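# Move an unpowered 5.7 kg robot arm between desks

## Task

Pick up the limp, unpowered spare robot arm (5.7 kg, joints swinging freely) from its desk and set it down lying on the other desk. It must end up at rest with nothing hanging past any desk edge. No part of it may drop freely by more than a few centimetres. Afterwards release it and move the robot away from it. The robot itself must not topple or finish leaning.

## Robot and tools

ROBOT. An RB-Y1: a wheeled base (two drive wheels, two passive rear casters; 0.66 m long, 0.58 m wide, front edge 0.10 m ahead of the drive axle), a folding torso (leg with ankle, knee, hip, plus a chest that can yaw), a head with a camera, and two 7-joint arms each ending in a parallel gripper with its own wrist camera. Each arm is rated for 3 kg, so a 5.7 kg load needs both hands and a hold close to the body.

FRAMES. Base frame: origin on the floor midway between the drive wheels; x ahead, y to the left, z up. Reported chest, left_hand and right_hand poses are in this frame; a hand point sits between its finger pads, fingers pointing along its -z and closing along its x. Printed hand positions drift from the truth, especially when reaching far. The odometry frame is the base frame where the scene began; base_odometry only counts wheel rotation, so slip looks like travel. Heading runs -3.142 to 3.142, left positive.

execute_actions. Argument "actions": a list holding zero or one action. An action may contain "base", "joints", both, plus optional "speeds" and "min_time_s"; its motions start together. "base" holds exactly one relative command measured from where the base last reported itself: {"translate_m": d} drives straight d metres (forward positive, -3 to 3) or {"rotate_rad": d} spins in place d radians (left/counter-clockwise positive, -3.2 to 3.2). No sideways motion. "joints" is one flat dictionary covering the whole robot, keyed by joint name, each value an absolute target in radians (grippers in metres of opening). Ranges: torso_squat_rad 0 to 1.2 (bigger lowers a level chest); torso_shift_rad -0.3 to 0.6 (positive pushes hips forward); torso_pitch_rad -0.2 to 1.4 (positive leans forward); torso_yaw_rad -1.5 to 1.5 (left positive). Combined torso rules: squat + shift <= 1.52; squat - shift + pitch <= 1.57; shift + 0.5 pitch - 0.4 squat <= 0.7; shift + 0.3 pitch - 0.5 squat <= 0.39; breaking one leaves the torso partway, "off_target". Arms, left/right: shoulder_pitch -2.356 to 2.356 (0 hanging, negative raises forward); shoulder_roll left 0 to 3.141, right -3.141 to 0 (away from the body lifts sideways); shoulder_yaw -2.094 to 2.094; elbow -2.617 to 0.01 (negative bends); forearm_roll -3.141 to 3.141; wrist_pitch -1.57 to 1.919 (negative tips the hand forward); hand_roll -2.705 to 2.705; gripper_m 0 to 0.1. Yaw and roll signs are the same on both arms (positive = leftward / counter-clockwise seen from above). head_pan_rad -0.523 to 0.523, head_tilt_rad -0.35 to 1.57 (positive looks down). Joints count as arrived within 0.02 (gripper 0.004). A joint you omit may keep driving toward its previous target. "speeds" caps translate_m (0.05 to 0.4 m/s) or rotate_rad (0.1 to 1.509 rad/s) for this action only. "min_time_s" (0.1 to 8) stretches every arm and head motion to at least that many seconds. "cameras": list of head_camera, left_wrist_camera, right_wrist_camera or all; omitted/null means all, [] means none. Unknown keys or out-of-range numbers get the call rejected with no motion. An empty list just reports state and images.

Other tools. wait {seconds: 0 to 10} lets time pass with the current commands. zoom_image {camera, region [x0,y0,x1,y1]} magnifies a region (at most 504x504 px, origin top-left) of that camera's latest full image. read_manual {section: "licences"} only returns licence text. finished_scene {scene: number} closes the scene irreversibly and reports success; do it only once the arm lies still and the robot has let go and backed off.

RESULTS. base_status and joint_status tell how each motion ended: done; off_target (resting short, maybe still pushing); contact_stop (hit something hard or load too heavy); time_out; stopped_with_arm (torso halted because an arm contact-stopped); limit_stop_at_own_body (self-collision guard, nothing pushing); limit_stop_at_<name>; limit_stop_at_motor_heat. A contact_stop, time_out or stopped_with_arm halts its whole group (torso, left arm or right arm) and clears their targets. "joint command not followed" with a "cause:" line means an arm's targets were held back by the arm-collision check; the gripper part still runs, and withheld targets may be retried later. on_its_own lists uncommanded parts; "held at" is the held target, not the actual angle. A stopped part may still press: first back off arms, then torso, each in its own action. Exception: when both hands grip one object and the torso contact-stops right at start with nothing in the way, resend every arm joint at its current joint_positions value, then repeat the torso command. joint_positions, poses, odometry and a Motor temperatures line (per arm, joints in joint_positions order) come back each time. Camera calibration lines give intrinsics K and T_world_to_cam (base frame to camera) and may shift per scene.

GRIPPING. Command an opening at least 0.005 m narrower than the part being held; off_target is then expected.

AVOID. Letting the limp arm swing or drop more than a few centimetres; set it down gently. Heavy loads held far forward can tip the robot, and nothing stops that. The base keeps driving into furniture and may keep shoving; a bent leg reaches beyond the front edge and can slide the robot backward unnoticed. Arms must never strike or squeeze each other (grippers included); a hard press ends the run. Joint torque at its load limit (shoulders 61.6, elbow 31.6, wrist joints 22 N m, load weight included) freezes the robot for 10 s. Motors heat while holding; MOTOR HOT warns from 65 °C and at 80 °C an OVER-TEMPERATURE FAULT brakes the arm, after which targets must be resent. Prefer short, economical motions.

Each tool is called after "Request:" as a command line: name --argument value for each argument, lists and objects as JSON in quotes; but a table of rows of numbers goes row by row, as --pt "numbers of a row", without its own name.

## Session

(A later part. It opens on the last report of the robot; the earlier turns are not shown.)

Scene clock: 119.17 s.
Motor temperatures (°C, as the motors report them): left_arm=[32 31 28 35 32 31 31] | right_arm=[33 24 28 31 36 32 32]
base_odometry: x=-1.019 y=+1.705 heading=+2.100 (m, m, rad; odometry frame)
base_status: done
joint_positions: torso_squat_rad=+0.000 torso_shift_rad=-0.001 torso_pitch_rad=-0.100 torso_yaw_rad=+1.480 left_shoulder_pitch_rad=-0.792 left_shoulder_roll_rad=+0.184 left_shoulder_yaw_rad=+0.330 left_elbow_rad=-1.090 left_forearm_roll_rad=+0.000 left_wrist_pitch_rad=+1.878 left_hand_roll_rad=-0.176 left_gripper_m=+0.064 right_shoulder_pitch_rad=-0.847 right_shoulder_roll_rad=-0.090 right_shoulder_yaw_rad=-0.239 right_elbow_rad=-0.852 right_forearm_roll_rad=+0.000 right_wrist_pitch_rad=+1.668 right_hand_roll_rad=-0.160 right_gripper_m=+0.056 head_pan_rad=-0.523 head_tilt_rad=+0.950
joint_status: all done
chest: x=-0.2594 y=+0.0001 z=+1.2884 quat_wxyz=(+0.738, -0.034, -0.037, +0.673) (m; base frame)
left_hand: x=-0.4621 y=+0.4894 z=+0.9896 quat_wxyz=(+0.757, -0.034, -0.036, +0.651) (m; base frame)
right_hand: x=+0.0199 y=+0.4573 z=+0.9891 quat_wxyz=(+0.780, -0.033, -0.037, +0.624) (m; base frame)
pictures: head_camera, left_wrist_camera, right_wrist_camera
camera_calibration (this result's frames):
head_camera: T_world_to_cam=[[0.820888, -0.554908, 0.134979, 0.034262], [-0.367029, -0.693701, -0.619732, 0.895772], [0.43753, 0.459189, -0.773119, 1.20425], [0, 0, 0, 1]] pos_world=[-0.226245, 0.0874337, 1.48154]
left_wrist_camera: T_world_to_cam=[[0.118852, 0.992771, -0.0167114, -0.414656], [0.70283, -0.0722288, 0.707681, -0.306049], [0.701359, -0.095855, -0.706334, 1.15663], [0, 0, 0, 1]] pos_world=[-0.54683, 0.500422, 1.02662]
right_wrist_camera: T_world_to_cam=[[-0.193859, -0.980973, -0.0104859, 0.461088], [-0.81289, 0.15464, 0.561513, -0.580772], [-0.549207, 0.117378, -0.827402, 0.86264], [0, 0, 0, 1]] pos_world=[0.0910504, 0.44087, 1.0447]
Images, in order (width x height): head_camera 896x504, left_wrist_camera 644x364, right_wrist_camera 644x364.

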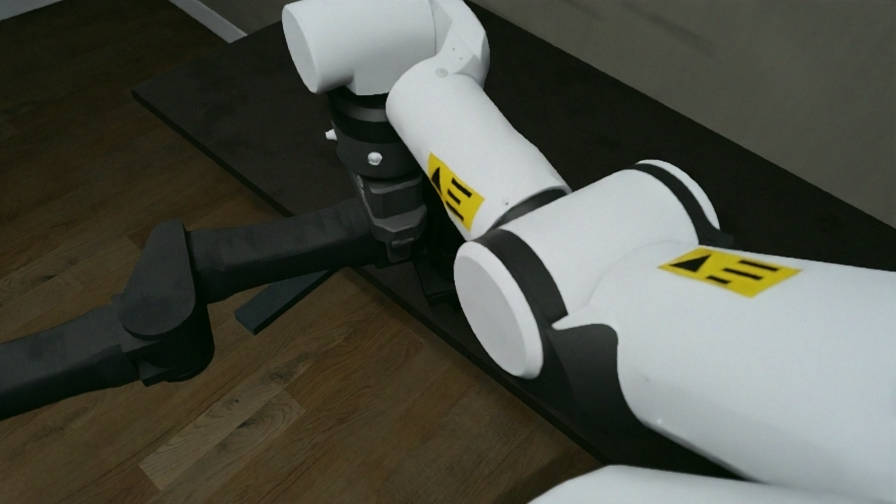

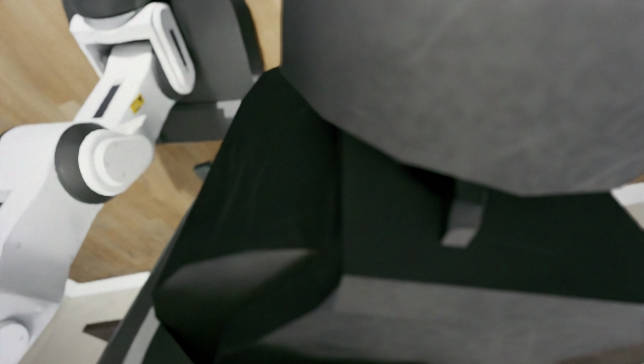

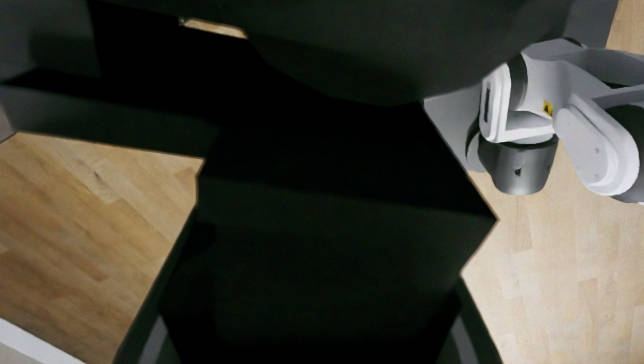

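Request:
execute_actions --actions '[{"base": {"rotate_rad": -1.2}, "joints": {"head_pan_rad": -0.25, "head_tilt_rad": 1.05}}]'

Scene clock: 130.67 s.
Motor temperatures (°C, as the motors report them): left_arm=[33 30 28 35 32 31 31] | right_arm=[34 24 28 31 36 32 32]
base_odometry: x=-1.019 y=+1.704 heading=+0.900 (m, m, rad; odometry frame)
base_status: done
joint_positions: torso_squat_rad=+0.000 torso_shift_rad=-0.001 torso_pitch_rad=-0.100 torso_yaw_rad=+1.480 left_shoulder_pitch_rad=-0.792 left_shoulder_roll_rad=+0.184 left_shoulder_yaw_rad=+0.330 left_elbow_rad=-1.090 left_forearm_roll_rad=+0.000 left_wrist_pitch_rad=+1.878 left_hand_roll_rad=-0.176 left_gripper_m=+0.064 right_shoulder_pitch_rad=-0.847 right_shoulder_roll_rad=-0.090 right_shoulder_yaw_rad=-0.239 right_elbow_rad=-0.852 right_forearm_roll_rad=+0.000 right_wrist_pitch_rad=+1.668 right_hand_roll_rad=-0.160 right_gripper_m=+0.056 head_pan_rad=-0.250 head_tilt_rad=+1.050
joint_status: all done
chest: x=-0.2594 y=+0.0001 z=+1.2884 quat_wxyz=(+0.738, -0.034, -0.037, +0.673) (m; base frame)
left_hand: x=-0.4622 y=+0.4894 z=+0.9896 quat_wxyz=(+0.757, -0.034, -0.036, +0.651) (m; base frame)
right_hand: x=+0.0199 y=+0.4573 z=+0.9891 quat_wxyz=(+0.780, -0.033, -0.037, +0.624) (m; base frame)
pictures: head_camera, left_wrist_camera, right_wrist_camera
camera_calibration (this result's frames):
head_camera: T_world_to_cam=[[0.941065, -0.305914, 0.144269, 0.0483076], [-0.191696, -0.833832, -0.517665, 0.795676], [0.278657, 0.459501, -0.843332, 1.26462], [0, 0, 0, 1]] pos_world=[-0.245327, 0.0971454, 1.47142]
left_wrist_camera: T_world_to_cam=[[0.118793, 0.992778, -0.0167305, -0.414689], [0.702851, -0.0721756, 0.707666, -0.306001], [0.701348, -0.0958249, -0.706349, 1.15666], [0, 0, 0, 1]] pos_world=[-0.546884, 0.500445, 1.02661]
right_wrist_camera: T_world_to_cam=[[-0.193808, -0.980984, -0.0104214, 0.461031], [-0.81287, 0.154629, 0.561544, -0.580829], [-0.549254, 0.117303, -0.827381, 0.862601], [0, 0, 0, 1]] pos_world=[0.0910003, 0.440892, 1.04467]
Images, in order (width x height): head_camera 896x504, left_wrist_camera 644x364, right_wrist_camera 644x364.

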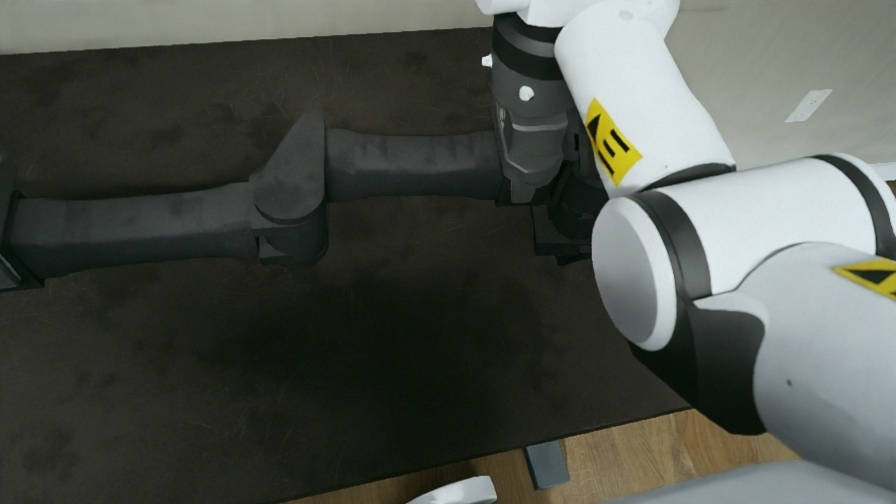

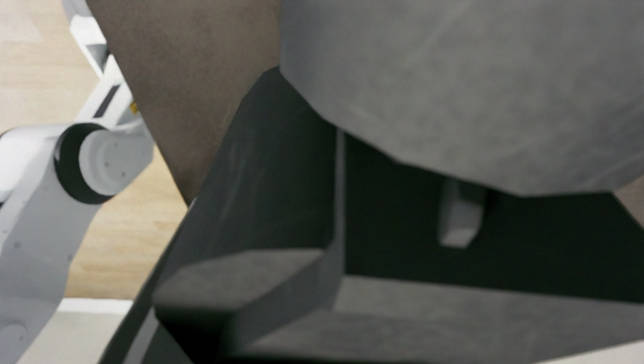

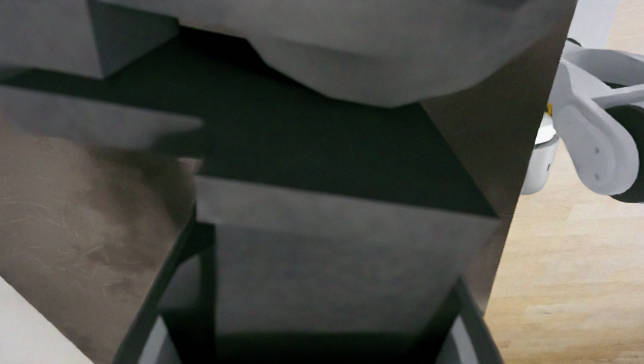

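Request:
zoom_image --camera "head_camera" --region '[260, 180, 760, 504]'

Request:
zoom_image --camera "head_camera" --region '[480, 100, 680, 300]'

Region (260, 180, 760, 504) of head_camera's 896x504 image, scaled by 1.008, with more detail than that image has; it fills the top 327 rows of this view, and the rest is white.

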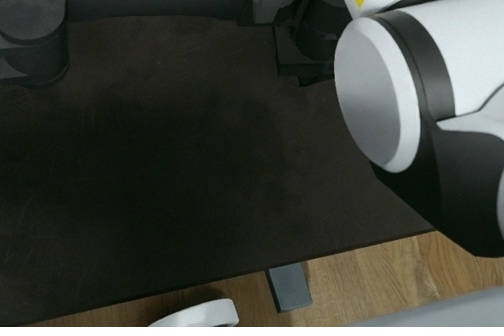

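Region (480, 100, 680, 300) of head_camera's 896x504 image, scaled by 2.520, with more detail than that image has.

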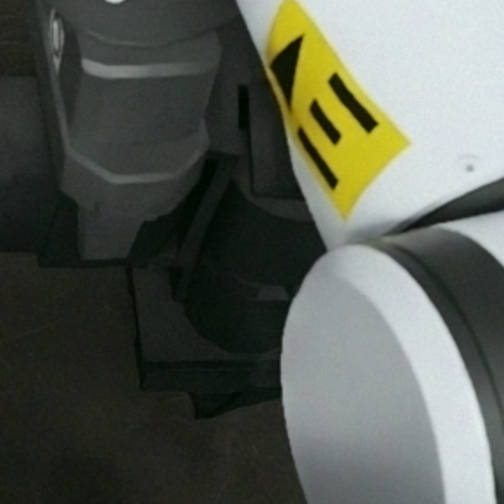

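Request:
execute_actions --actions '[{"base": {"translate_m": 0.06}, "joints": {"torso_squat_rad": 0.31, "head_pan_rad": -0.523, "head_tilt_rad": 1.0}}]'

Scene clock: 139.10 s.
Motor temperatures (°C, as the motors report them): left_arm=[33 30 28 35 32 31 31] | right_arm=[34 24 28 31 36 32 32]
base_odometry: x=-0.982 y=+1.751 heading=+0.899 (m, m, rad; odometry frame)
base_status: done
joint_positions: torso_squat_rad=+0.310 torso_shift_rad=-0.001 torso_pitch_rad=-0.100 torso_yaw_rad=+1.480 left_shoulder_pitch_rad=-0.792 left_shoulder_roll_rad=+0.184 left_shoulder_yaw_rad=+0.330 left_elbow_rad=-1.090 left_forearm_roll_rad=+0.000 left_wrist_pitch_rad=+1.878 left_hand_roll_rad=-0.176 left_gripper_m=+0.064 right_shoulder_pitch_rad=-0.847 right_shoulder_roll_rad=-0.090 right_shoulder_yaw_rad=-0.239 right_elbow_rad=-0.852 right_forearm_roll_rad=+0.000 right_wrist_pitch_rad=+1.668 right_hand_roll_rad=-0.160 right_gripper_m=+0.056 head_pan_rad=-0.523 head_tilt_rad=+1.000
joint_status: all done
chest: x=-0.2595 y=+0.0001 z=+1.2550 quat_wxyz=(+0.738, -0.034, -0.037, +0.673) (m; base frame)
left_hand: x=-0.4621 y=+0.4894 z=+0.9562 quat_wxyz=(+0.757, -0.034, -0.037, +0.651) (m; base frame)
right_hand: x=+0.0200 y=+0.4573 z=+0.9558 quat_wxyz=(+0.780, -0.033, -0.037, +0.624) (m; base frame)
pictures: head_camera, left_wrist_camera, right_wrist_camera
camera_calibration (this result's frames):
head_camera: T_world_to_cam=[[0.822481, -0.552765, 0.13407, 0.0406193], [-0.387066, -0.716648, -0.580169, 0.812465], [0.416778, 0.425284, -0.803386, 1.21749], [0, 0, 0, 1]] pos_world=[-0.226356, 0.0869235, 1.44404]
left_wrist_camera: T_world_to_cam=[[0.118898, 0.992767, -0.016657, -0.415278], [0.702645, -0.0722752, 0.70786, -0.282638], [0.701536, -0.0958673, -0.706156, 1.13296], [0, 0, 0, 1]] pos_world=[-0.54684, 0.50046, 0.993195]
right_wrist_camera: T_world_to_cam=[[-0.193909, -0.980963, -0.0104863, 0.46074], [-0.81303, 0.154713, 0.561289, -0.561867], [-0.548982, 0.117365, -0.827553, 0.835209], [0, 0, 0, 1]] pos_world=[0.0910417, 0.440873, 1.01138]
Images, in order (width x height): head_camera 896x504, left_wrist_camera 644x364, right_wrist_camera 644x364.

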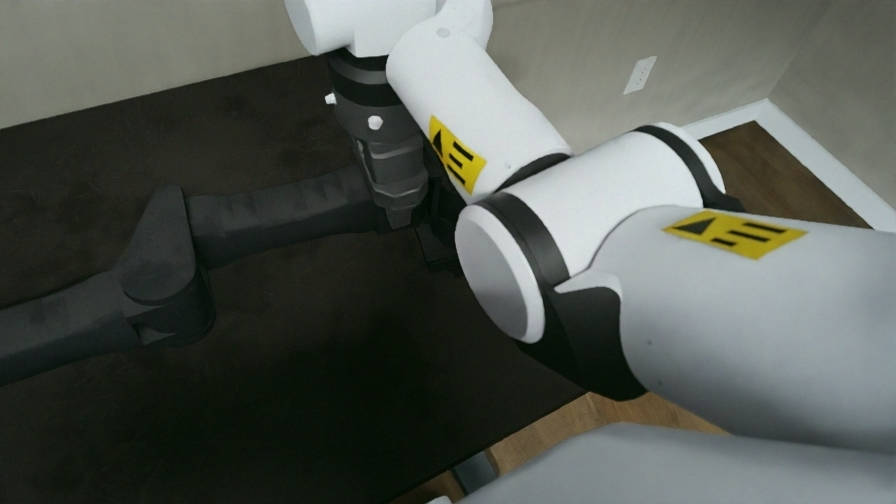

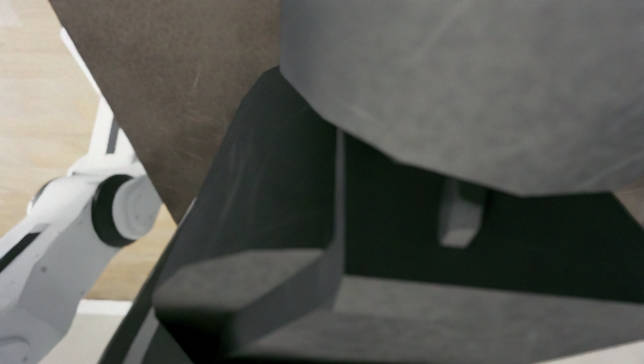

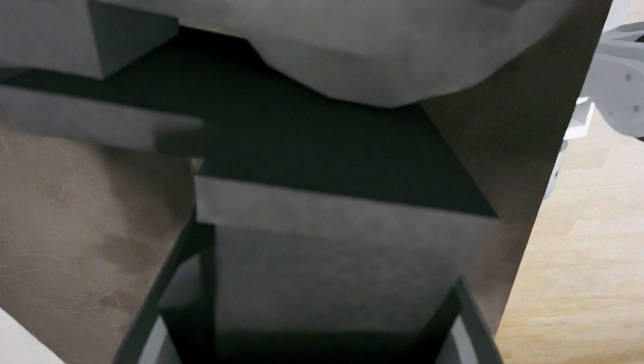

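Request:
execute_actions --actions '[{"base": {"translate_m": -0.04}, "joints": {"torso_squat_rad": 0.352, "head_pan_rad": 0.2, "head_tilt_rad": 1.05}}]' --cameras '["head_camera"]'

Scene clock: 141.07 s.
Motor temperatures (°C, as the motors report them): left_arm=[33 30 28 35 32 31 31] | right_arm=[34 24 28 31 36 32 32]
base_odometry: x=-1.006 y=+1.720 heading=+0.901 (m, m, rad; odometry frame)
base_status: done
joint_positions: torso_squat_rad=+0.352 torso_shift_rad=-0.001 torso_pitch_rad=-0.100 torso_yaw_rad=+1.480 left_shoulder_pitch_rad=-0.792 left_shoulder_roll_rad=+0.184 left_shoulder_yaw_rad=+0.330 left_elbow_rad=-1.090 left_forearm_roll_rad=+0.000 left_wrist_pitch_rad=+1.878 left_hand_roll_rad=-0.176 left_gripper_m=+0.064 right_shoulder_pitch_rad=-0.847 right_shoulder_roll_rad=-0.090 right_shoulder_yaw_rad=-0.239 right_elbow_rad=-0.852 right_forearm_roll_rad=+0.000 right_wrist_pitch_rad=+1.668 right_hand_roll_rad=-0.160 right_gripper_m=+0.056 head_pan_rad=+0.200 head_tilt_rad=+1.050
joint_status: all done
chest: x=-0.2595 y=+0.0001 z=+1.2455 quat_wxyz=(+0.738, -0.034, -0.037, +0.673) (m; base frame)
left_hand: x=-0.4622 y=+0.4894 z=+0.9466 quat_wxyz=(+0.757, -0.034, -0.037, +0.651) (m; base frame)
right_hand: x=+0.0198 y=+0.4573 z=+0.9462 quat_wxyz=(+0.780, -0.033, -0.037, +0.624) (m; base frame)
pictures: head_camera
camera_calibration (this result's frames):
head_camera: T_world_to_cam=[[0.979278, 0.138101, 0.148131, 0.0498002], [0.193223, -0.856206, -0.479141, 0.825047], [0.0606611, 0.497834, -0.865148, 1.19863], [0, 0, 0, 1]] pos_world=[-0.280896, 0.102811, 1.42493]
Images, in order (width x height): head_camera 896x504.

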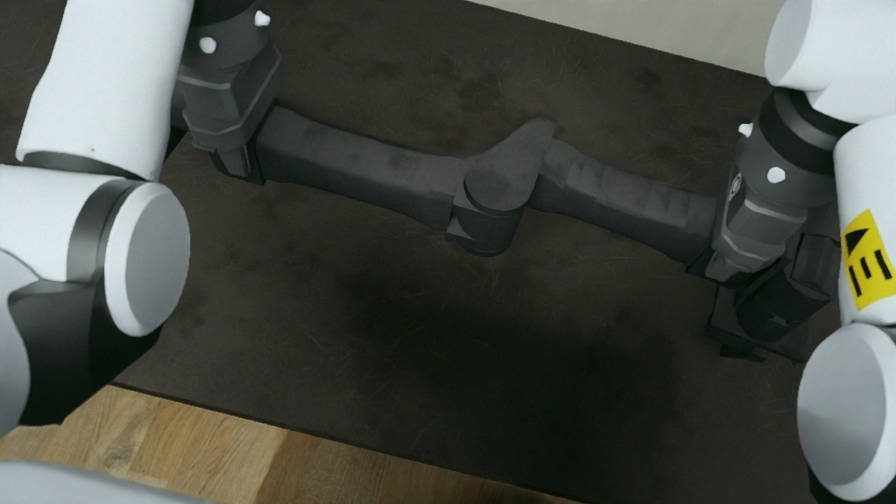

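Request:
zoom_image --camera "head_camera" --region '[660, 210, 880, 410]'

Region (660, 210, 880, 410) of head_camera's 896x504 image, scaled by 2.291, with more detail than that image has; it fills the top 458 rows of this view, and the rest is white.

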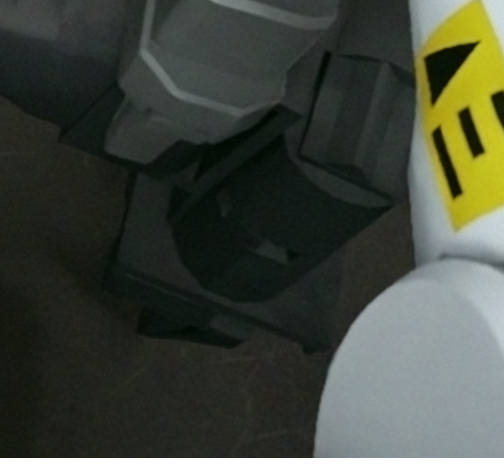

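Request:
execute_actions --actions '[{"base": {"translate_m": -0.04}, "joints": {"torso_squat_rad": 0.385}}]' --cameras '["head_camera"]'

Request:
zoom_image --camera "head_camera" --region '[660, 210, 880, 410]'

Scene clock: 143.40 s.
Motor temperatures (°C, as the motors report them): left_arm=[33 30 28 35 32 31 31] | right_arm=[34 24 28 31 36 32 32]
base_odometry: x=-1.031 y=+1.689 heading=+0.900 (m, m, rad; odometry frame)
base_status: done
joint_positions: torso_squat_rad=+0.385 torso_shift_rad=-0.001 torso_pitch_rad=-0.100 torso_yaw_rad=+1.480 left_shoulder_pitch_rad=-0.791 left_shoulder_roll_rad=+0.184 left_shoulder_yaw_rad=+0.330 left_elbow_rad=-1.090 left_forearm_roll_rad=+0.000 left_wrist_pitch_rad=+1.878 left_hand_roll_rad=-0.176 left_gripper_m=+0.064 right_shoulder_pitch_rad=-0.848 right_shoulder_roll_rad=-0.090 right_shoulder_yaw_rad=-0.239 right_elbow_rad=-0.852 right_forearm_roll_rad=+0.000 right_wrist_pitch_rad=+1.668 right_hand_roll_rad=-0.160 right_gripper_m=+0.056 head_pan_rad=+0.200 head_tilt_rad=+1.050
joint_status: all done
chest: x=-0.2595 y=+0.0001 z=+1.2371 quat_wxyz=(+0.738, -0.034, -0.037, +0.673) (m; base frame)
left_hand: x=-0.4622 y=+0.4894 z=+0.9383 quat_wxyz=(+0.757, -0.034, -0.036, +0.651) (m; base frame)
right_hand: x=+0.0198 y=+0.4573 z=+0.9379 quat_wxyz=(+0.780, -0.033, -0.037, +0.624) (m; base frame)
pictures: head_camera
camera_calibration (this result's frames):
head_camera: T_world_to_cam=[[0.979279, 0.138112, 0.148113, 0.0510396], [0.193223, -0.856207, -0.479139, 0.821056], [0.0606405, 0.49783, -0.865152, 1.19143], [0, 0, 0, 1]] pos_world=[-0.280878, 0.102813, 1.41661]
Images, in order (width x height): head_camera 896x504.

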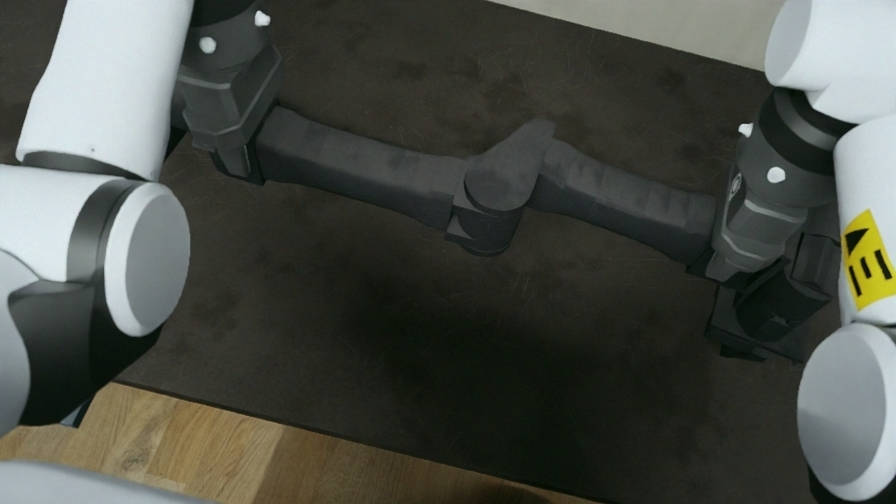

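Region (660, 210, 880, 410) of head_camera's 896x504 image, scaled by 2.291, with more detail than that image has; it fills the top 458 rows of this view, and the rest is white.

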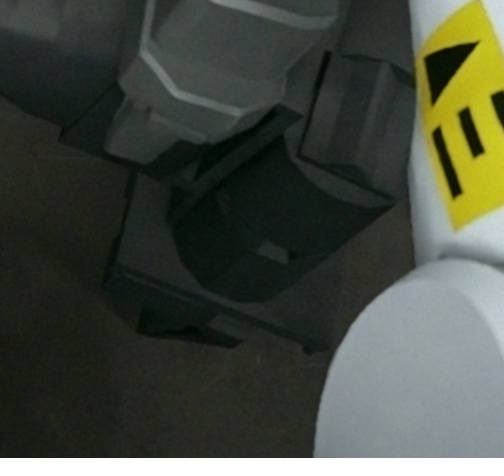

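Request:
execute_actions --actions '[{"base": {"translate_m": -0.04}, "joints": {"torso_squat_rad": 0.413}}]' --cameras '["head_camera"]'

Request:
zoom_image --camera "head_camera" --region '[660, 210, 880, 410]'

Scene clock: 145.23 s.
Motor temperatures (°C, as the motors report them): left_arm=[33 30 28 35 32 31 31] | right_arm=[34 24 28 31 36 32 32]
base_odometry: x=-1.056 y=+1.658 heading=+0.898 (m, m, rad; odometry frame)
base_status: done
joint_positions: torso_squat_rad=+0.413 torso_shift_rad=-0.001 torso_pitch_rad=-0.100 torso_yaw_rad=+1.480 left_shoulder_pitch_rad=-0.792 left_shoulder_roll_rad=+0.184 left_shoulder_yaw_rad=+0.330 left_elbow_rad=-1.090 left_forearm_roll_rad=+0.000 left_wrist_pitch_rad=+1.878 left_hand_roll_rad=-0.176 left_gripper_m=+0.064 right_shoulder_pitch_rad=-0.848 right_shoulder_roll_rad=-0.090 right_shoulder_yaw_rad=-0.239 right_elbow_rad=-0.852 right_forearm_roll_rad=+0.000 right_wrist_pitch_rad=+1.668 right_hand_roll_rad=-0.160 right_gripper_m=+0.056 head_pan_rad=+0.200 head_tilt_rad=+1.050
joint_status: all done
chest: x=-0.2595 y=+0.0001 z=+1.2295 quat_wxyz=(+0.738, -0.034, -0.037, +0.673) (m; base frame)
left_hand: x=-0.4622 y=+0.4894 z=+0.9307 quat_wxyz=(+0.757, -0.034, -0.037, +0.651) (m; base frame)
right_hand: x=+0.0198 y=+0.4573 z=+0.9303 quat_wxyz=(+0.780, -0.033, -0.037, +0.624) (m; base frame)
pictures: head_camera
camera_calibration (this result's frames):
head_camera: T_world_to_cam=[[0.979279, 0.138111, 0.148114, 0.0521598], [0.193223, -0.856206, -0.479142, 0.817407], [0.0606414, 0.497832, -0.865151, 1.18484], [0, 0, 0, 1]] pos_world=[-0.280871, 0.102812, 1.409]
Images, in order (width x height): head_camera 896x504.

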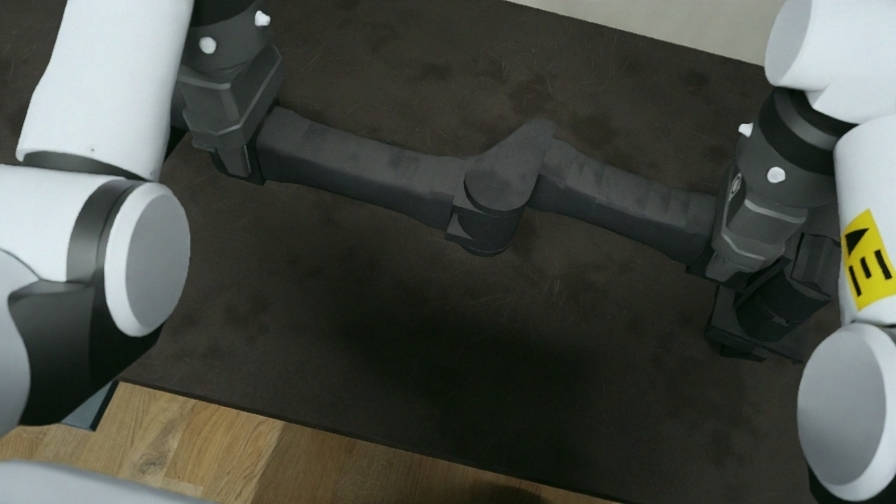

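Region (660, 210, 880, 410) of head_camera's 896x504 image, scaled by 2.291, with more detail than that image has; it fills the top 458 rows of this view, and the rest is white.

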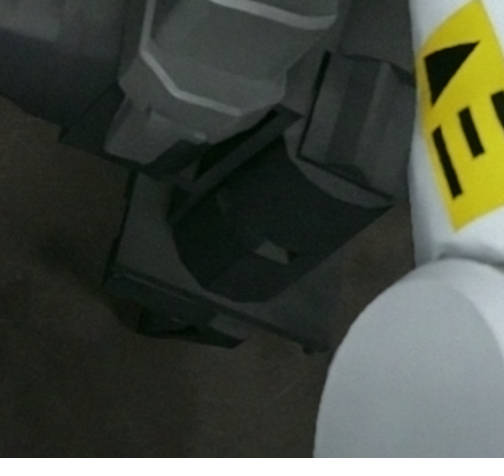

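Request:
execute_actions --actions '[{"base": {"translate_m": -0.04}, "joints": {"torso_squat_rad": 0.44}}]' --cameras '["head_camera"]'

Request:
zoom_image --camera "head_camera" --region '[660, 210, 880, 410]'

Scene clock: 149.37 s.
Motor temperatures (°C, as the motors report them): left_arm=[33 30 28 35 32 31 31] | right_arm=[34 24 28 31 36 32 32]
base_odometry: x=-1.081 y=+1.627 heading=+0.896 (m, m, rad; odometry frame)
base_status: done
joint_positions: torso_squat_rad=+0.440 torso_shift_rad=-0.001 torso_pitch_rad=-0.100 torso_yaw_rad=+1.480 left_shoulder_pitch_rad=-0.792 left_shoulder_roll_rad=+0.184 left_shoulder_yaw_rad=+0.330 left_elbow_rad=-1.090 left_forearm_roll_rad=+0.000 left_wrist_pitch_rad=+1.878 left_hand_roll_rad=-0.176 left_gripper_m=+0.064 right_shoulder_pitch_rad=-0.848 right_shoulder_roll_rad=-0.090 right_shoulder_yaw_rad=-0.239 right_elbow_rad=-0.852 right_forearm_roll_rad=+0.000 right_wrist_pitch_rad=+1.668 right_hand_roll_rad=-0.160 right_gripper_m=+0.056 head_pan_rad=+0.200 head_tilt_rad=+1.050
joint_status: all done
chest: x=-0.2595 y=+0.0001 z=+1.2217 quat_wxyz=(+0.738, -0.034, -0.037, +0.673) (m; base frame)
left_hand: x=-0.4622 y=+0.4894 z=+0.9228 quat_wxyz=(+0.757, -0.034, -0.037, +0.651) (m; base frame)
right_hand: x=+0.0198 y=+0.4573 z=+0.9225 quat_wxyz=(+0.780, -0.033, -0.037, +0.624) (m; base frame)
pictures: head_camera
camera_calibration (this result's frames):
head_camera: T_world_to_cam=[[0.979278, 0.13811, 0.148124, 0.053304], [0.193227, -0.856204, -0.479143, 0.81366], [0.0606498, 0.497836, -0.865148, 1.17808], [0, 0, 0, 1]] pos_world=[-0.280871, 0.102808, 1.40118]
Images, in order (width x height): head_camera 896x504.

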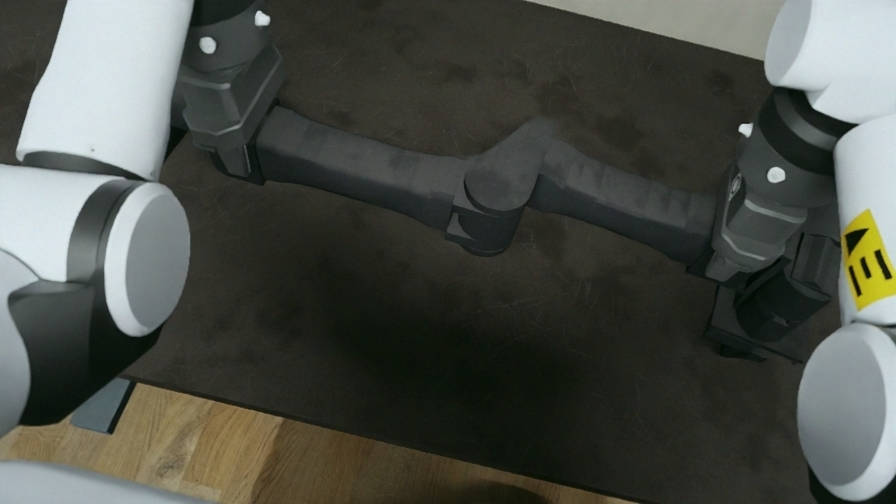

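Region (660, 210, 880, 410) of head_camera's 896x504 image, scaled by 2.291, with more detail than that image has; it fills the top 458 rows of this view, and the rest is white.

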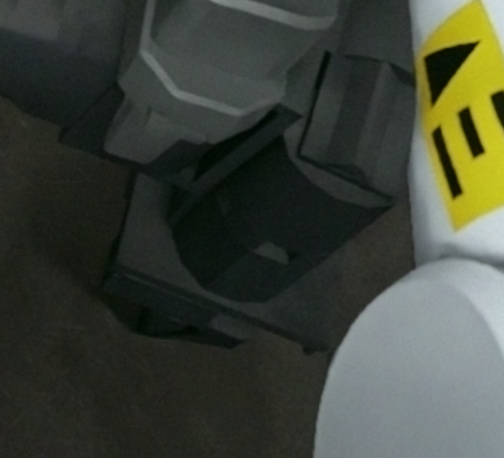

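Request:
execute_actions --actions '[{"base": {"translate_m": -0.04}, "joints": {"torso_squat_rad": 0.465}}]' --cameras '["head_camera"]'

Request:
zoom_image --camera "head_camera" --region '[660, 210, 880, 410]'

Scene clock: 151.60 s.
Motor temperatures (°C, as the motors report them): left_arm=[33 30 28 35 32 31 31] | right_arm=[34 24 28 31 36 32 32]
base_odometry: x=-1.106 y=+1.595 heading=+0.894 (m, m, rad; odometry frame)
base_status: done
joint_positions: torso_squat_rad=+0.465 torso_shift_rad=-0.001 torso_pitch_rad=-0.100 torso_yaw_rad=+1.480 left_shoulder_pitch_rad=-0.791 left_shoulder_roll_rad=+0.184 left_shoulder_yaw_rad=+0.330 left_elbow_rad=-1.090 left_forearm_roll_rad=+0.000 left_wrist_pitch_rad=+1.878 left_hand_roll_rad=-0.176 left_gripper_m=+0.064 right_shoulder_pitch_rad=-0.849 right_shoulder_roll_rad=-0.090 right_shoulder_yaw_rad=-0.239 right_elbow_rad=-0.853 right_forearm_roll_rad=+0.000 right_wrist_pitch_rad=+1.668 right_hand_roll_rad=-0.160 right_gripper_m=+0.056 head_pan_rad=+0.200 head_tilt_rad=+1.050
joint_status: all done
chest: x=-0.2596 y=+0.0000 z=+1.2140 quat_wxyz=(+0.738, -0.034, -0.037, +0.673) (m; base frame)
left_hand: x=-0.4623 y=+0.4893 z=+0.9151 quat_wxyz=(+0.757, -0.034, -0.037, +0.651) (m; base frame)
right_hand: x=+0.0197 y=+0.4578 z=+0.9156 quat_wxyz=(+0.780, -0.033, -0.038, +0.624) (m; base frame)
pictures: head_camera
camera_calibration (this result's frames):
head_camera: T_world_to_cam=[[0.979228, 0.138108, 0.148456, 0.0542043], [0.193399, -0.856107, -0.479246, 0.810103], [0.0609062, 0.498003, -0.865034, 1.17143], [0, 0, 0, 1]] pos_world=[-0.281099, 0.102675, 1.39352]
Images, in order (width x height): head_camera 896x504.

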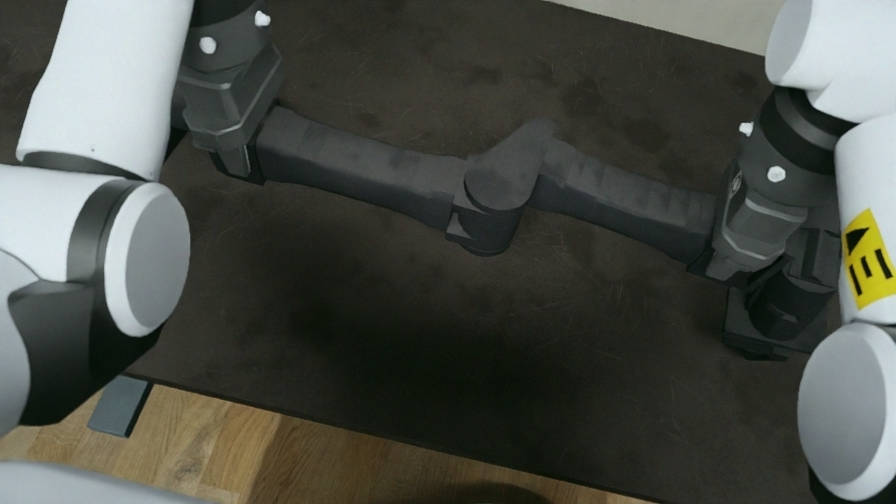

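Region (660, 210, 880, 410) of head_camera's 896x504 image, scaled by 2.291, with more detail than that image has; it fills the top 458 rows of this view, and the rest is white.

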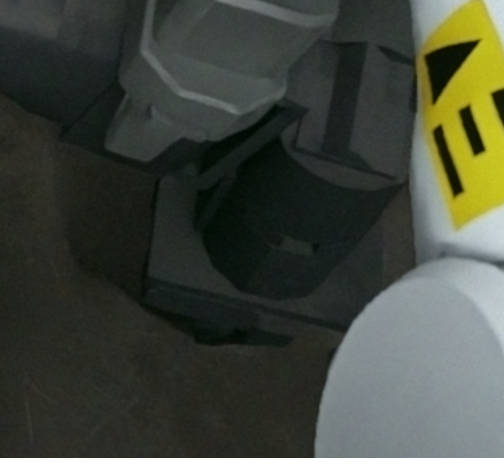

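Request:
execute_actions --actions '[{"base": {"translate_m": -0.05}, "joints": {"torso_pitch_rad": -0.068}}]' --cameras '["head_camera"]'

Request:
zoom_image --camera "head_camera" --region '[660, 210, 880, 410]'

Scene clock: 153.80 s.
Motor temperatures (°C, as the motors report them): left_arm=[33 30 28 35 32 31 31] | right_arm=[34 24 28 31 36 32 32]
base_odometry: x=-1.137 y=+1.556 heading=+0.892 (m, m, rad; odometry frame)
base_status: done
joint_positions: torso_squat_rad=+0.465 torso_shift_rad=-0.001 torso_pitch_rad=-0.068 torso_yaw_rad=+1.480 left_shoulder_pitch_rad=-0.791 left_shoulder_roll_rad=+0.184 left_shoulder_yaw_rad=+0.330 left_elbow_rad=-1.090 left_forearm_roll_rad=+0.000 left_wrist_pitch_rad=+1.878 left_hand_roll_rad=-0.176 left_gripper_m=+0.064 right_shoulder_pitch_rad=-0.848 right_shoulder_roll_rad=-0.090 right_shoulder_yaw_rad=-0.239 right_elbow_rad=-0.852 right_forearm_roll_rad=+0.000 right_wrist_pitch_rad=+1.668 right_hand_roll_rad=-0.160 right_gripper_m=+0.056 head_pan_rad=+0.200 head_tilt_rad=+1.050
joint_status: all done
chest: x=-0.2497 y=+0.0001 z=+1.2149 quat_wxyz=(+0.738, -0.023, -0.025, +0.674) (m; base frame)
left_hand: x=-0.4618 y=+0.4894 z=+0.9226 quat_wxyz=(+0.758, -0.024, -0.024, +0.652) (m; base frame)
right_hand: x=+0.0200 y=+0.4576 z=+0.9073 quat_wxyz=(+0.780, -0.023, -0.025, +0.624) (m; base frame)
pictures: head_camera
camera_calibration (this result's frames):
head_camera: T_world_to_cam=[[0.9835, 0.138091, 0.116867, 0.0837617], [0.177859, -0.856148, -0.485156, 0.811914], [0.0330604, 0.497937, -0.866583, 1.16646], [0, 0, 0, 1]] pos_world=[-0.26535, 0.102729, 1.39495]
Images, in order (width x height): head_camera 896x504.

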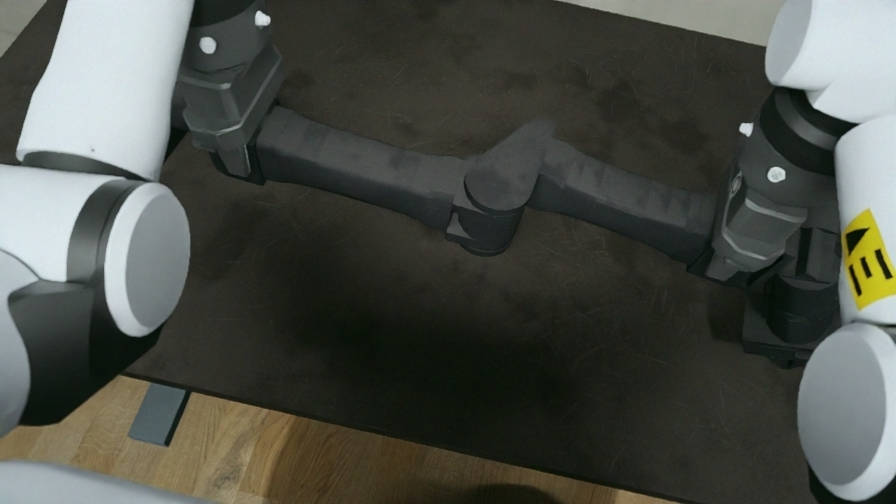

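Region (660, 210, 880, 410) of head_camera's 896x504 image, scaled by 2.291, with more detail than that image has; it fills the top 458 rows of this view, and the rest is white.

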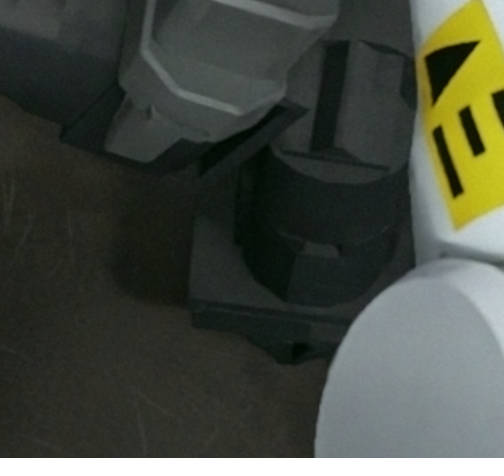

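Request:
execute_actions --actions '[{"base": {"translate_m": -0.045}, "joints": {"torso_pitch_rad": -0.015}}]' --cameras '["head_camera"]'

Scene clock: 155.73 s.
Motor temperatures (°C, as the motors report them): left_arm=[33 30 28 35 32 31 31] | right_arm=[34 24 28 31 36 32 32]
base_odometry: x=-1.165 y=+1.521 heading=+0.890 (m, m, rad; odometry frame)
base_status: done
joint_positions: torso_squat_rad=+0.465 torso_shift_rad=-0.001 torso_pitch_rad=-0.015 torso_yaw_rad=+1.480 left_shoulder_pitch_rad=-0.791 left_shoulder_roll_rad=+0.184 left_shoulder_yaw_rad=+0.330 left_elbow_rad=-1.090 left_forearm_roll_rad=+0.000 left_wrist_pitch_rad=+1.878 left_hand_roll_rad=-0.176 left_gripper_m=+0.064 right_shoulder_pitch_rad=-0.848 right_shoulder_roll_rad=-0.090 right_shoulder_yaw_rad=-0.239 right_elbow_rad=-0.852 right_forearm_roll_rad=+0.000 right_wrist_pitch_rad=+1.668 right_hand_roll_rad=-0.160 right_gripper_m=+0.056 head_pan_rad=+0.200 head_tilt_rad=+1.050
joint_status: all done
chest: x=-0.2333 y=+0.0001 z=+1.2156 quat_wxyz=(+0.738, -0.005, -0.005, +0.674) (m; base frame)
left_hand: x=-0.4604 y=+0.4894 z=+0.9350 quat_wxyz=(+0.758, -0.007, -0.004, +0.652) (m; base frame)
right_hand: x=+0.0199 y=+0.4575 z=+0.8941 quat_wxyz=(+0.781, -0.006, -0.004, +0.625) (m; base frame)
pictures: head_camera
camera_calibration (this result's frames):
head_camera: T_world_to_cam=[[0.988319, 0.138045, 0.0645693, 0.132245], [0.151853, -0.856157, -0.493899, 0.813889], [-0.0128988, 0.497934, -0.867119, 1.15644], [0, 0, 0, 1]] pos_world=[-0.239375, 0.102731, 1.39621]
Images, in order (width x height): head_camera 896x504.

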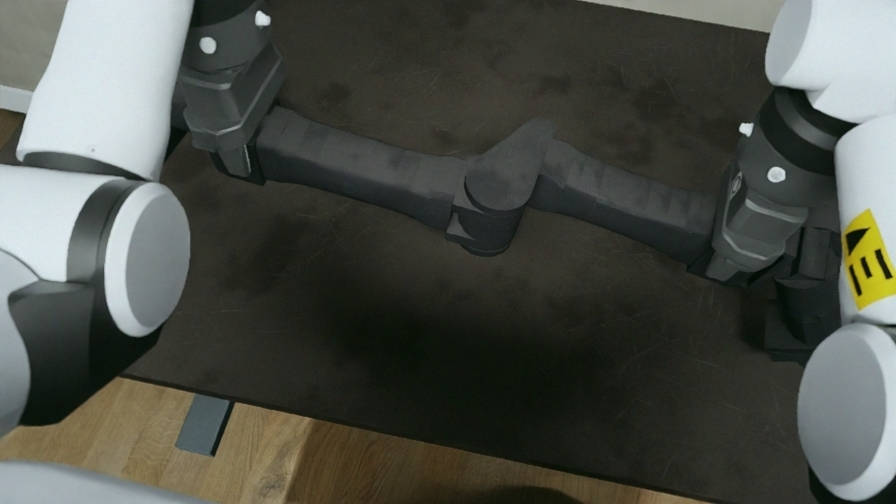

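Request:
execute_actions --actions '[{"base": {"translate_m": -0.04}, "joints": {"torso_pitch_rad": 0.0, "torso_squat_rad": 0.535}}]' --cameras '["head_camera"]'

Scene clock: 157.47 s.
Motor temperatures (°C, as the motors report them): left_arm=[33 30 28 35 32 31 31] | right_arm=[34 24 28 31 36 32 32]
base_odometry: x=-1.191 y=+1.490 heading=+0.888 (m, m, rad; odometry frame)
base_status: done
joint_positions: torso_squat_rad=+0.535 torso_shift_rad=-0.001 torso_pitch_rad=+0.000 torso_yaw_rad=+1.480 left_shoulder_pitch_rad=-0.791 left_shoulder_roll_rad=+0.183 left_shoulder_yaw_rad=+0.330 left_elbow_rad=-1.090 left_forearm_roll_rad=+0.000 left_wrist_pitch_rad=+1.878 left_hand_roll_rad=-0.176 left_gripper_m=+0.064 right_shoulder_pitch_rad=-0.848 right_shoulder_roll_rad=-0.091 right_shoulder_yaw_rad=-0.239 right_elbow_rad=-0.852 right_forearm_roll_rad=+0.000 right_wrist_pitch_rad=+1.668 right_hand_roll_rad=-0.160 right_gripper_m=+0.056 head_pan_rad=+0.200 head_tilt_rad=+1.050
joint_status: all done
chest: x=-0.2286 y=+0.0001 z=+1.1921 quat_wxyz=(+0.738, +0.000, +0.000, +0.674) (m; base frame)
left_hand: x=-0.4599 y=+0.4893 z=+0.9148 quat_wxyz=(+0.758, -0.002, +0.001, +0.652) (m; base frame)
right_hand: x=+0.0197 y=+0.4575 z=+0.8669 quat_wxyz=(+0.781, -0.002, +0.001, +0.625) (m; base frame)
pictures: head_camera
camera_calibration (this result's frames):
head_camera: T_world_to_cam=[[0.989174, 0.138036, 0.049805, 0.146978], [0.144455, -0.85619, -0.496056, 0.802503], [-0.0258312, 0.49788, -0.866861, 1.13288], [0, 0, 0, 1]] pos_world=[-0.232049, 0.10277, 1.37281]
Images, in order (width x height): head_camera 896x504.

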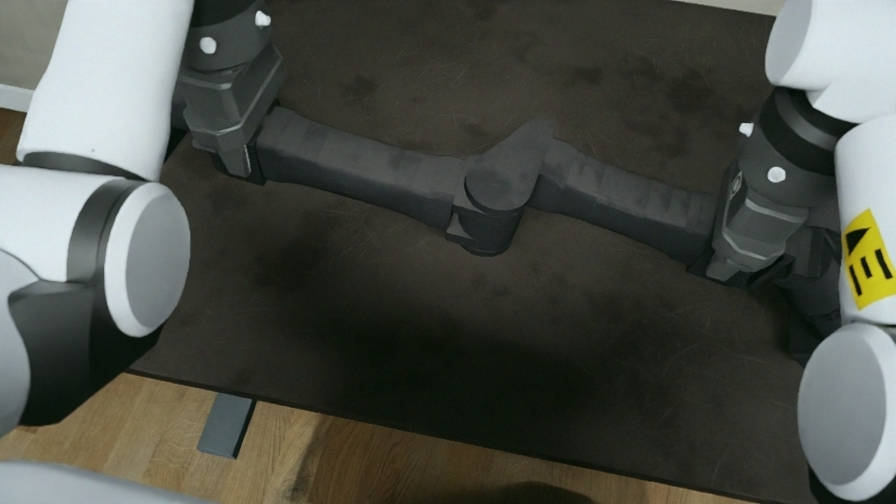

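Request:
execute_actions --actions '[{"base": {"translate_m": -0.065}, "joints": {"torso_squat_rad": 0.66}}]' --cameras '["head_camera", "right_wrist_camera"]'

Scene clock: 159.40 s.
Motor temperatures (°C, as the motors report them): left_arm=[33 30 28 35 32 31 31] | right_arm=[34 24 28 31 36 32 32]
base_odometry: x=-1.232 y=+1.440 heading=+0.886 (m, m, rad; odometry frame)
base_status: done
joint_positions: torso_squat_rad=+0.660 torso_shift_rad=-0.001 torso_pitch_rad=+0.000 torso_yaw_rad=+1.480 left_shoulder_pitch_rad=-0.791 left_shoulder_roll_rad=+0.184 left_shoulder_yaw_rad=+0.330 left_elbow_rad=-1.090 left_forearm_roll_rad=+0.000 left_wrist_pitch_rad=+1.878 left_hand_roll_rad=-0.176 left_gripper_m=+0.064 right_shoulder_pitch_rad=-0.848 right_shoulder_roll_rad=-0.091 right_shoulder_yaw_rad=-0.239 right_elbow_rad=-0.853 right_forearm_roll_rad=+0.000 right_wrist_pitch_rad=+1.668 right_hand_roll_rad=-0.160 right_gripper_m=+0.056 head_pan_rad=+0.200 head_tilt_rad=+1.050
joint_status: all done
chest: x=-0.2287 y=+0.0000 z=+1.1429 quat_wxyz=(+0.738, +0.000, +0.000, +0.674) (m; base frame)
left_hand: x=-0.4599 y=+0.4893 z=+0.8656 quat_wxyz=(+0.758, -0.002, +0.001, +0.652) (m; base frame)
right_hand: x=+0.0197 y=+0.4577 z=+0.8180 quat_wxyz=(+0.781, -0.001, +0.001, +0.625) (m; base frame)
pictures: head_camera, right_wrist_camera
camera_calibration (this result's frames):
head_camera: T_world_to_cam=[[0.989167, 0.138035, 0.0499467, 0.149289], [0.144523, -0.856148, -0.496109, 0.778132], [-0.0257187, 0.497953, -0.866822, 1.09023], [0, 0, 0, 1]] pos_world=[-0.232091, 0.102706, 1.32362]
right_wrist_camera: T_world_to_cam=[[-0.193881, -0.980998, 0.00722817, 0.445232], [-0.7534, 0.153611, 0.639369, -0.549329], [-0.62833, 0.118516, -0.768866, 0.674062], [0, 0, 0, 1]] pos_world=[0.0959912, 0.441267, 0.866269]
Images, in order (width x height): head_camera 896x504, right_wrist_camera 644x364.

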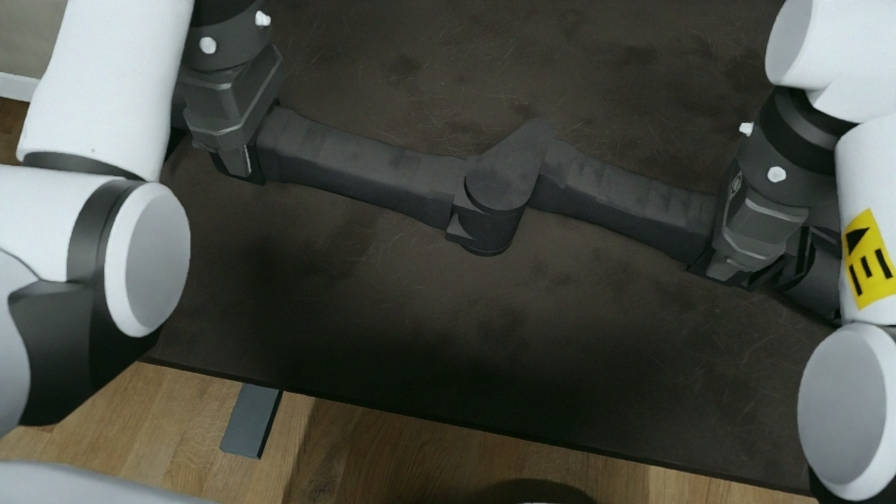

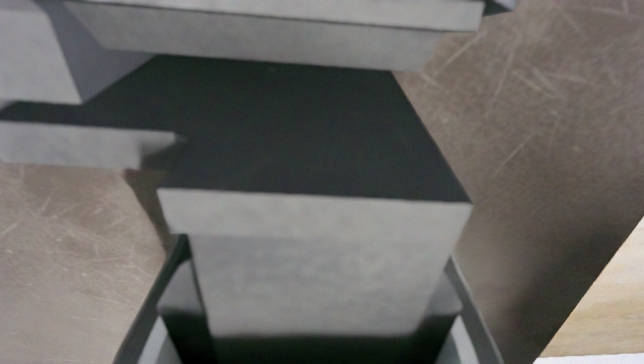

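Request:
execute_actions --actions '[{"base": {"translate_m": -0.02}, "joints": {"torso_squat_rad": 0.705}}]' --cameras '["head_camera"]'

Scene clock: 160.70 s.
Motor temperatures (°C, as the motors report them): left_arm=[33 30 28 35 32 31 31] | right_arm=[34 24 28 31 36 32 32]
base_odometry: x=-1.244 y=+1.424 heading=+0.885 (m, m, rad; odometry frame)
base_status: done
joint_positions: torso_squat_rad=+0.705 torso_shift_rad=-0.001 torso_pitch_rad=+0.000 torso_yaw_rad=+1.480 left_shoulder_pitch_rad=-0.791 left_shoulder_roll_rad=+0.184 left_shoulder_yaw_rad=+0.330 left_elbow_rad=-1.090 left_forearm_roll_rad=+0.000 left_wrist_pitch_rad=+1.878 left_hand_roll_rad=-0.176 left_gripper_m=+0.064 right_shoulder_pitch_rad=-0.848 right_shoulder_roll_rad=-0.091 right_shoulder_yaw_rad=-0.239 right_elbow_rad=-0.853 right_forearm_roll_rad=+0.000 right_wrist_pitch_rad=+1.668 right_hand_roll_rad=-0.160 right_gripper_m=+0.056 head_pan_rad=+0.200 head_tilt_rad=+1.050
joint_status: all done
chest: x=-0.2287 y=+0.0000 z=+1.1230 quat_wxyz=(+0.738, +0.000, +0.000, +0.674) (m; base frame)
left_hand: x=-0.4600 y=+0.4893 z=+0.8457 quat_wxyz=(+0.758, -0.002, +0.001, +0.652) (m; base frame)
right_hand: x=+0.0197 y=+0.4577 z=+0.7982 quat_wxyz=(+0.781, -0.001, +0.001, +0.625) (m; base frame)
pictures: head_camera
camera_calibration (this result's frames):
head_camera: T_world_to_cam=[[0.989161, 0.138054, 0.0500092, 0.15023], [0.144571, -0.856149, -0.496093, 0.768268], [-0.0256723, 0.497946, -0.866828, 1.07301], [0, 0, 0, 1]] pos_world=[-0.232124, 0.102709, 1.30374]
Images, in order (width x height): head_camera 896x504.

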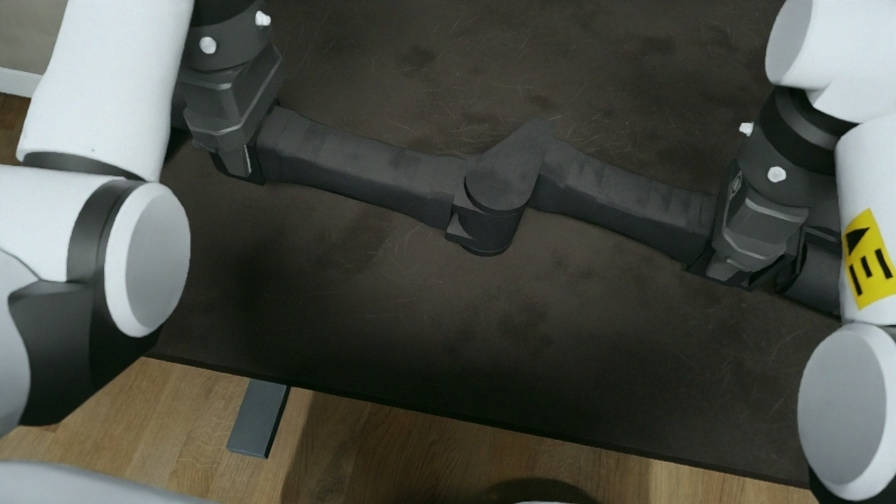

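Request:
execute_actions --actions '[{"joints": {"torso_squat_rad": 0.72}}]' --cameras '[]'

Scene clock: 161.50 s.
Motor temperatures (°C, as the motors report them): left_arm=[33 30 28 35 32 31 31] | right_arm=[34 24 28 31 36 32 32]
base_odometry: x=-1.244 y=+1.424 heading=+0.885 (m, m, rad; odometry frame)
base_status: not commanded
joint_positions: torso_squat_rad=+0.720 torso_shift_rad=-0.001 torso_pitch_rad=+0.000 torso_yaw_rad=+1.480 left_shoulder_pitch_rad=-0.791 left_shoulder_roll_rad=+0.184 left_shoulder_yaw_rad=+0.330 left_elbow_rad=-1.090 left_forearm_roll_rad=+0.000 left_wrist_pitch_rad=+1.878 left_hand_roll_rad=-0.176 left_gripper_m=+0.064 right_shoulder_pitch_rad=-0.848 right_shoulder_roll_rad=-0.091 right_shoulder_yaw_rad=-0.239 right_elbow_rad=-0.853 right_forearm_roll_rad=+0.000 right_wrist_pitch_rad=+1.668 right_hand_roll_rad=-0.160 right_gripper_m=+0.056 head_pan_rad=+0.200 head_tilt_rad=+1.050
joint_status: all done
chest: x=-0.2287 y=+0.0000 z=+1.1162 quat_wxyz=(+0.738, +0.000, +0.000, +0.674) (m; base frame)
left_hand: x=-0.4599 y=+0.4893 z=+0.8389 quat_wxyz=(+0.758, -0.002, +0.001, +0.652) (m; base frame)
right_hand: x=+0.0197 y=+0.4578 z=+0.7913 quat_wxyz=(+0.781, -0.001, +0.001, +0.625) (m; base frame)
pictures: none
No camera images: the call's "cameras" was empty. Leave "cameras" out to get every camera's image.


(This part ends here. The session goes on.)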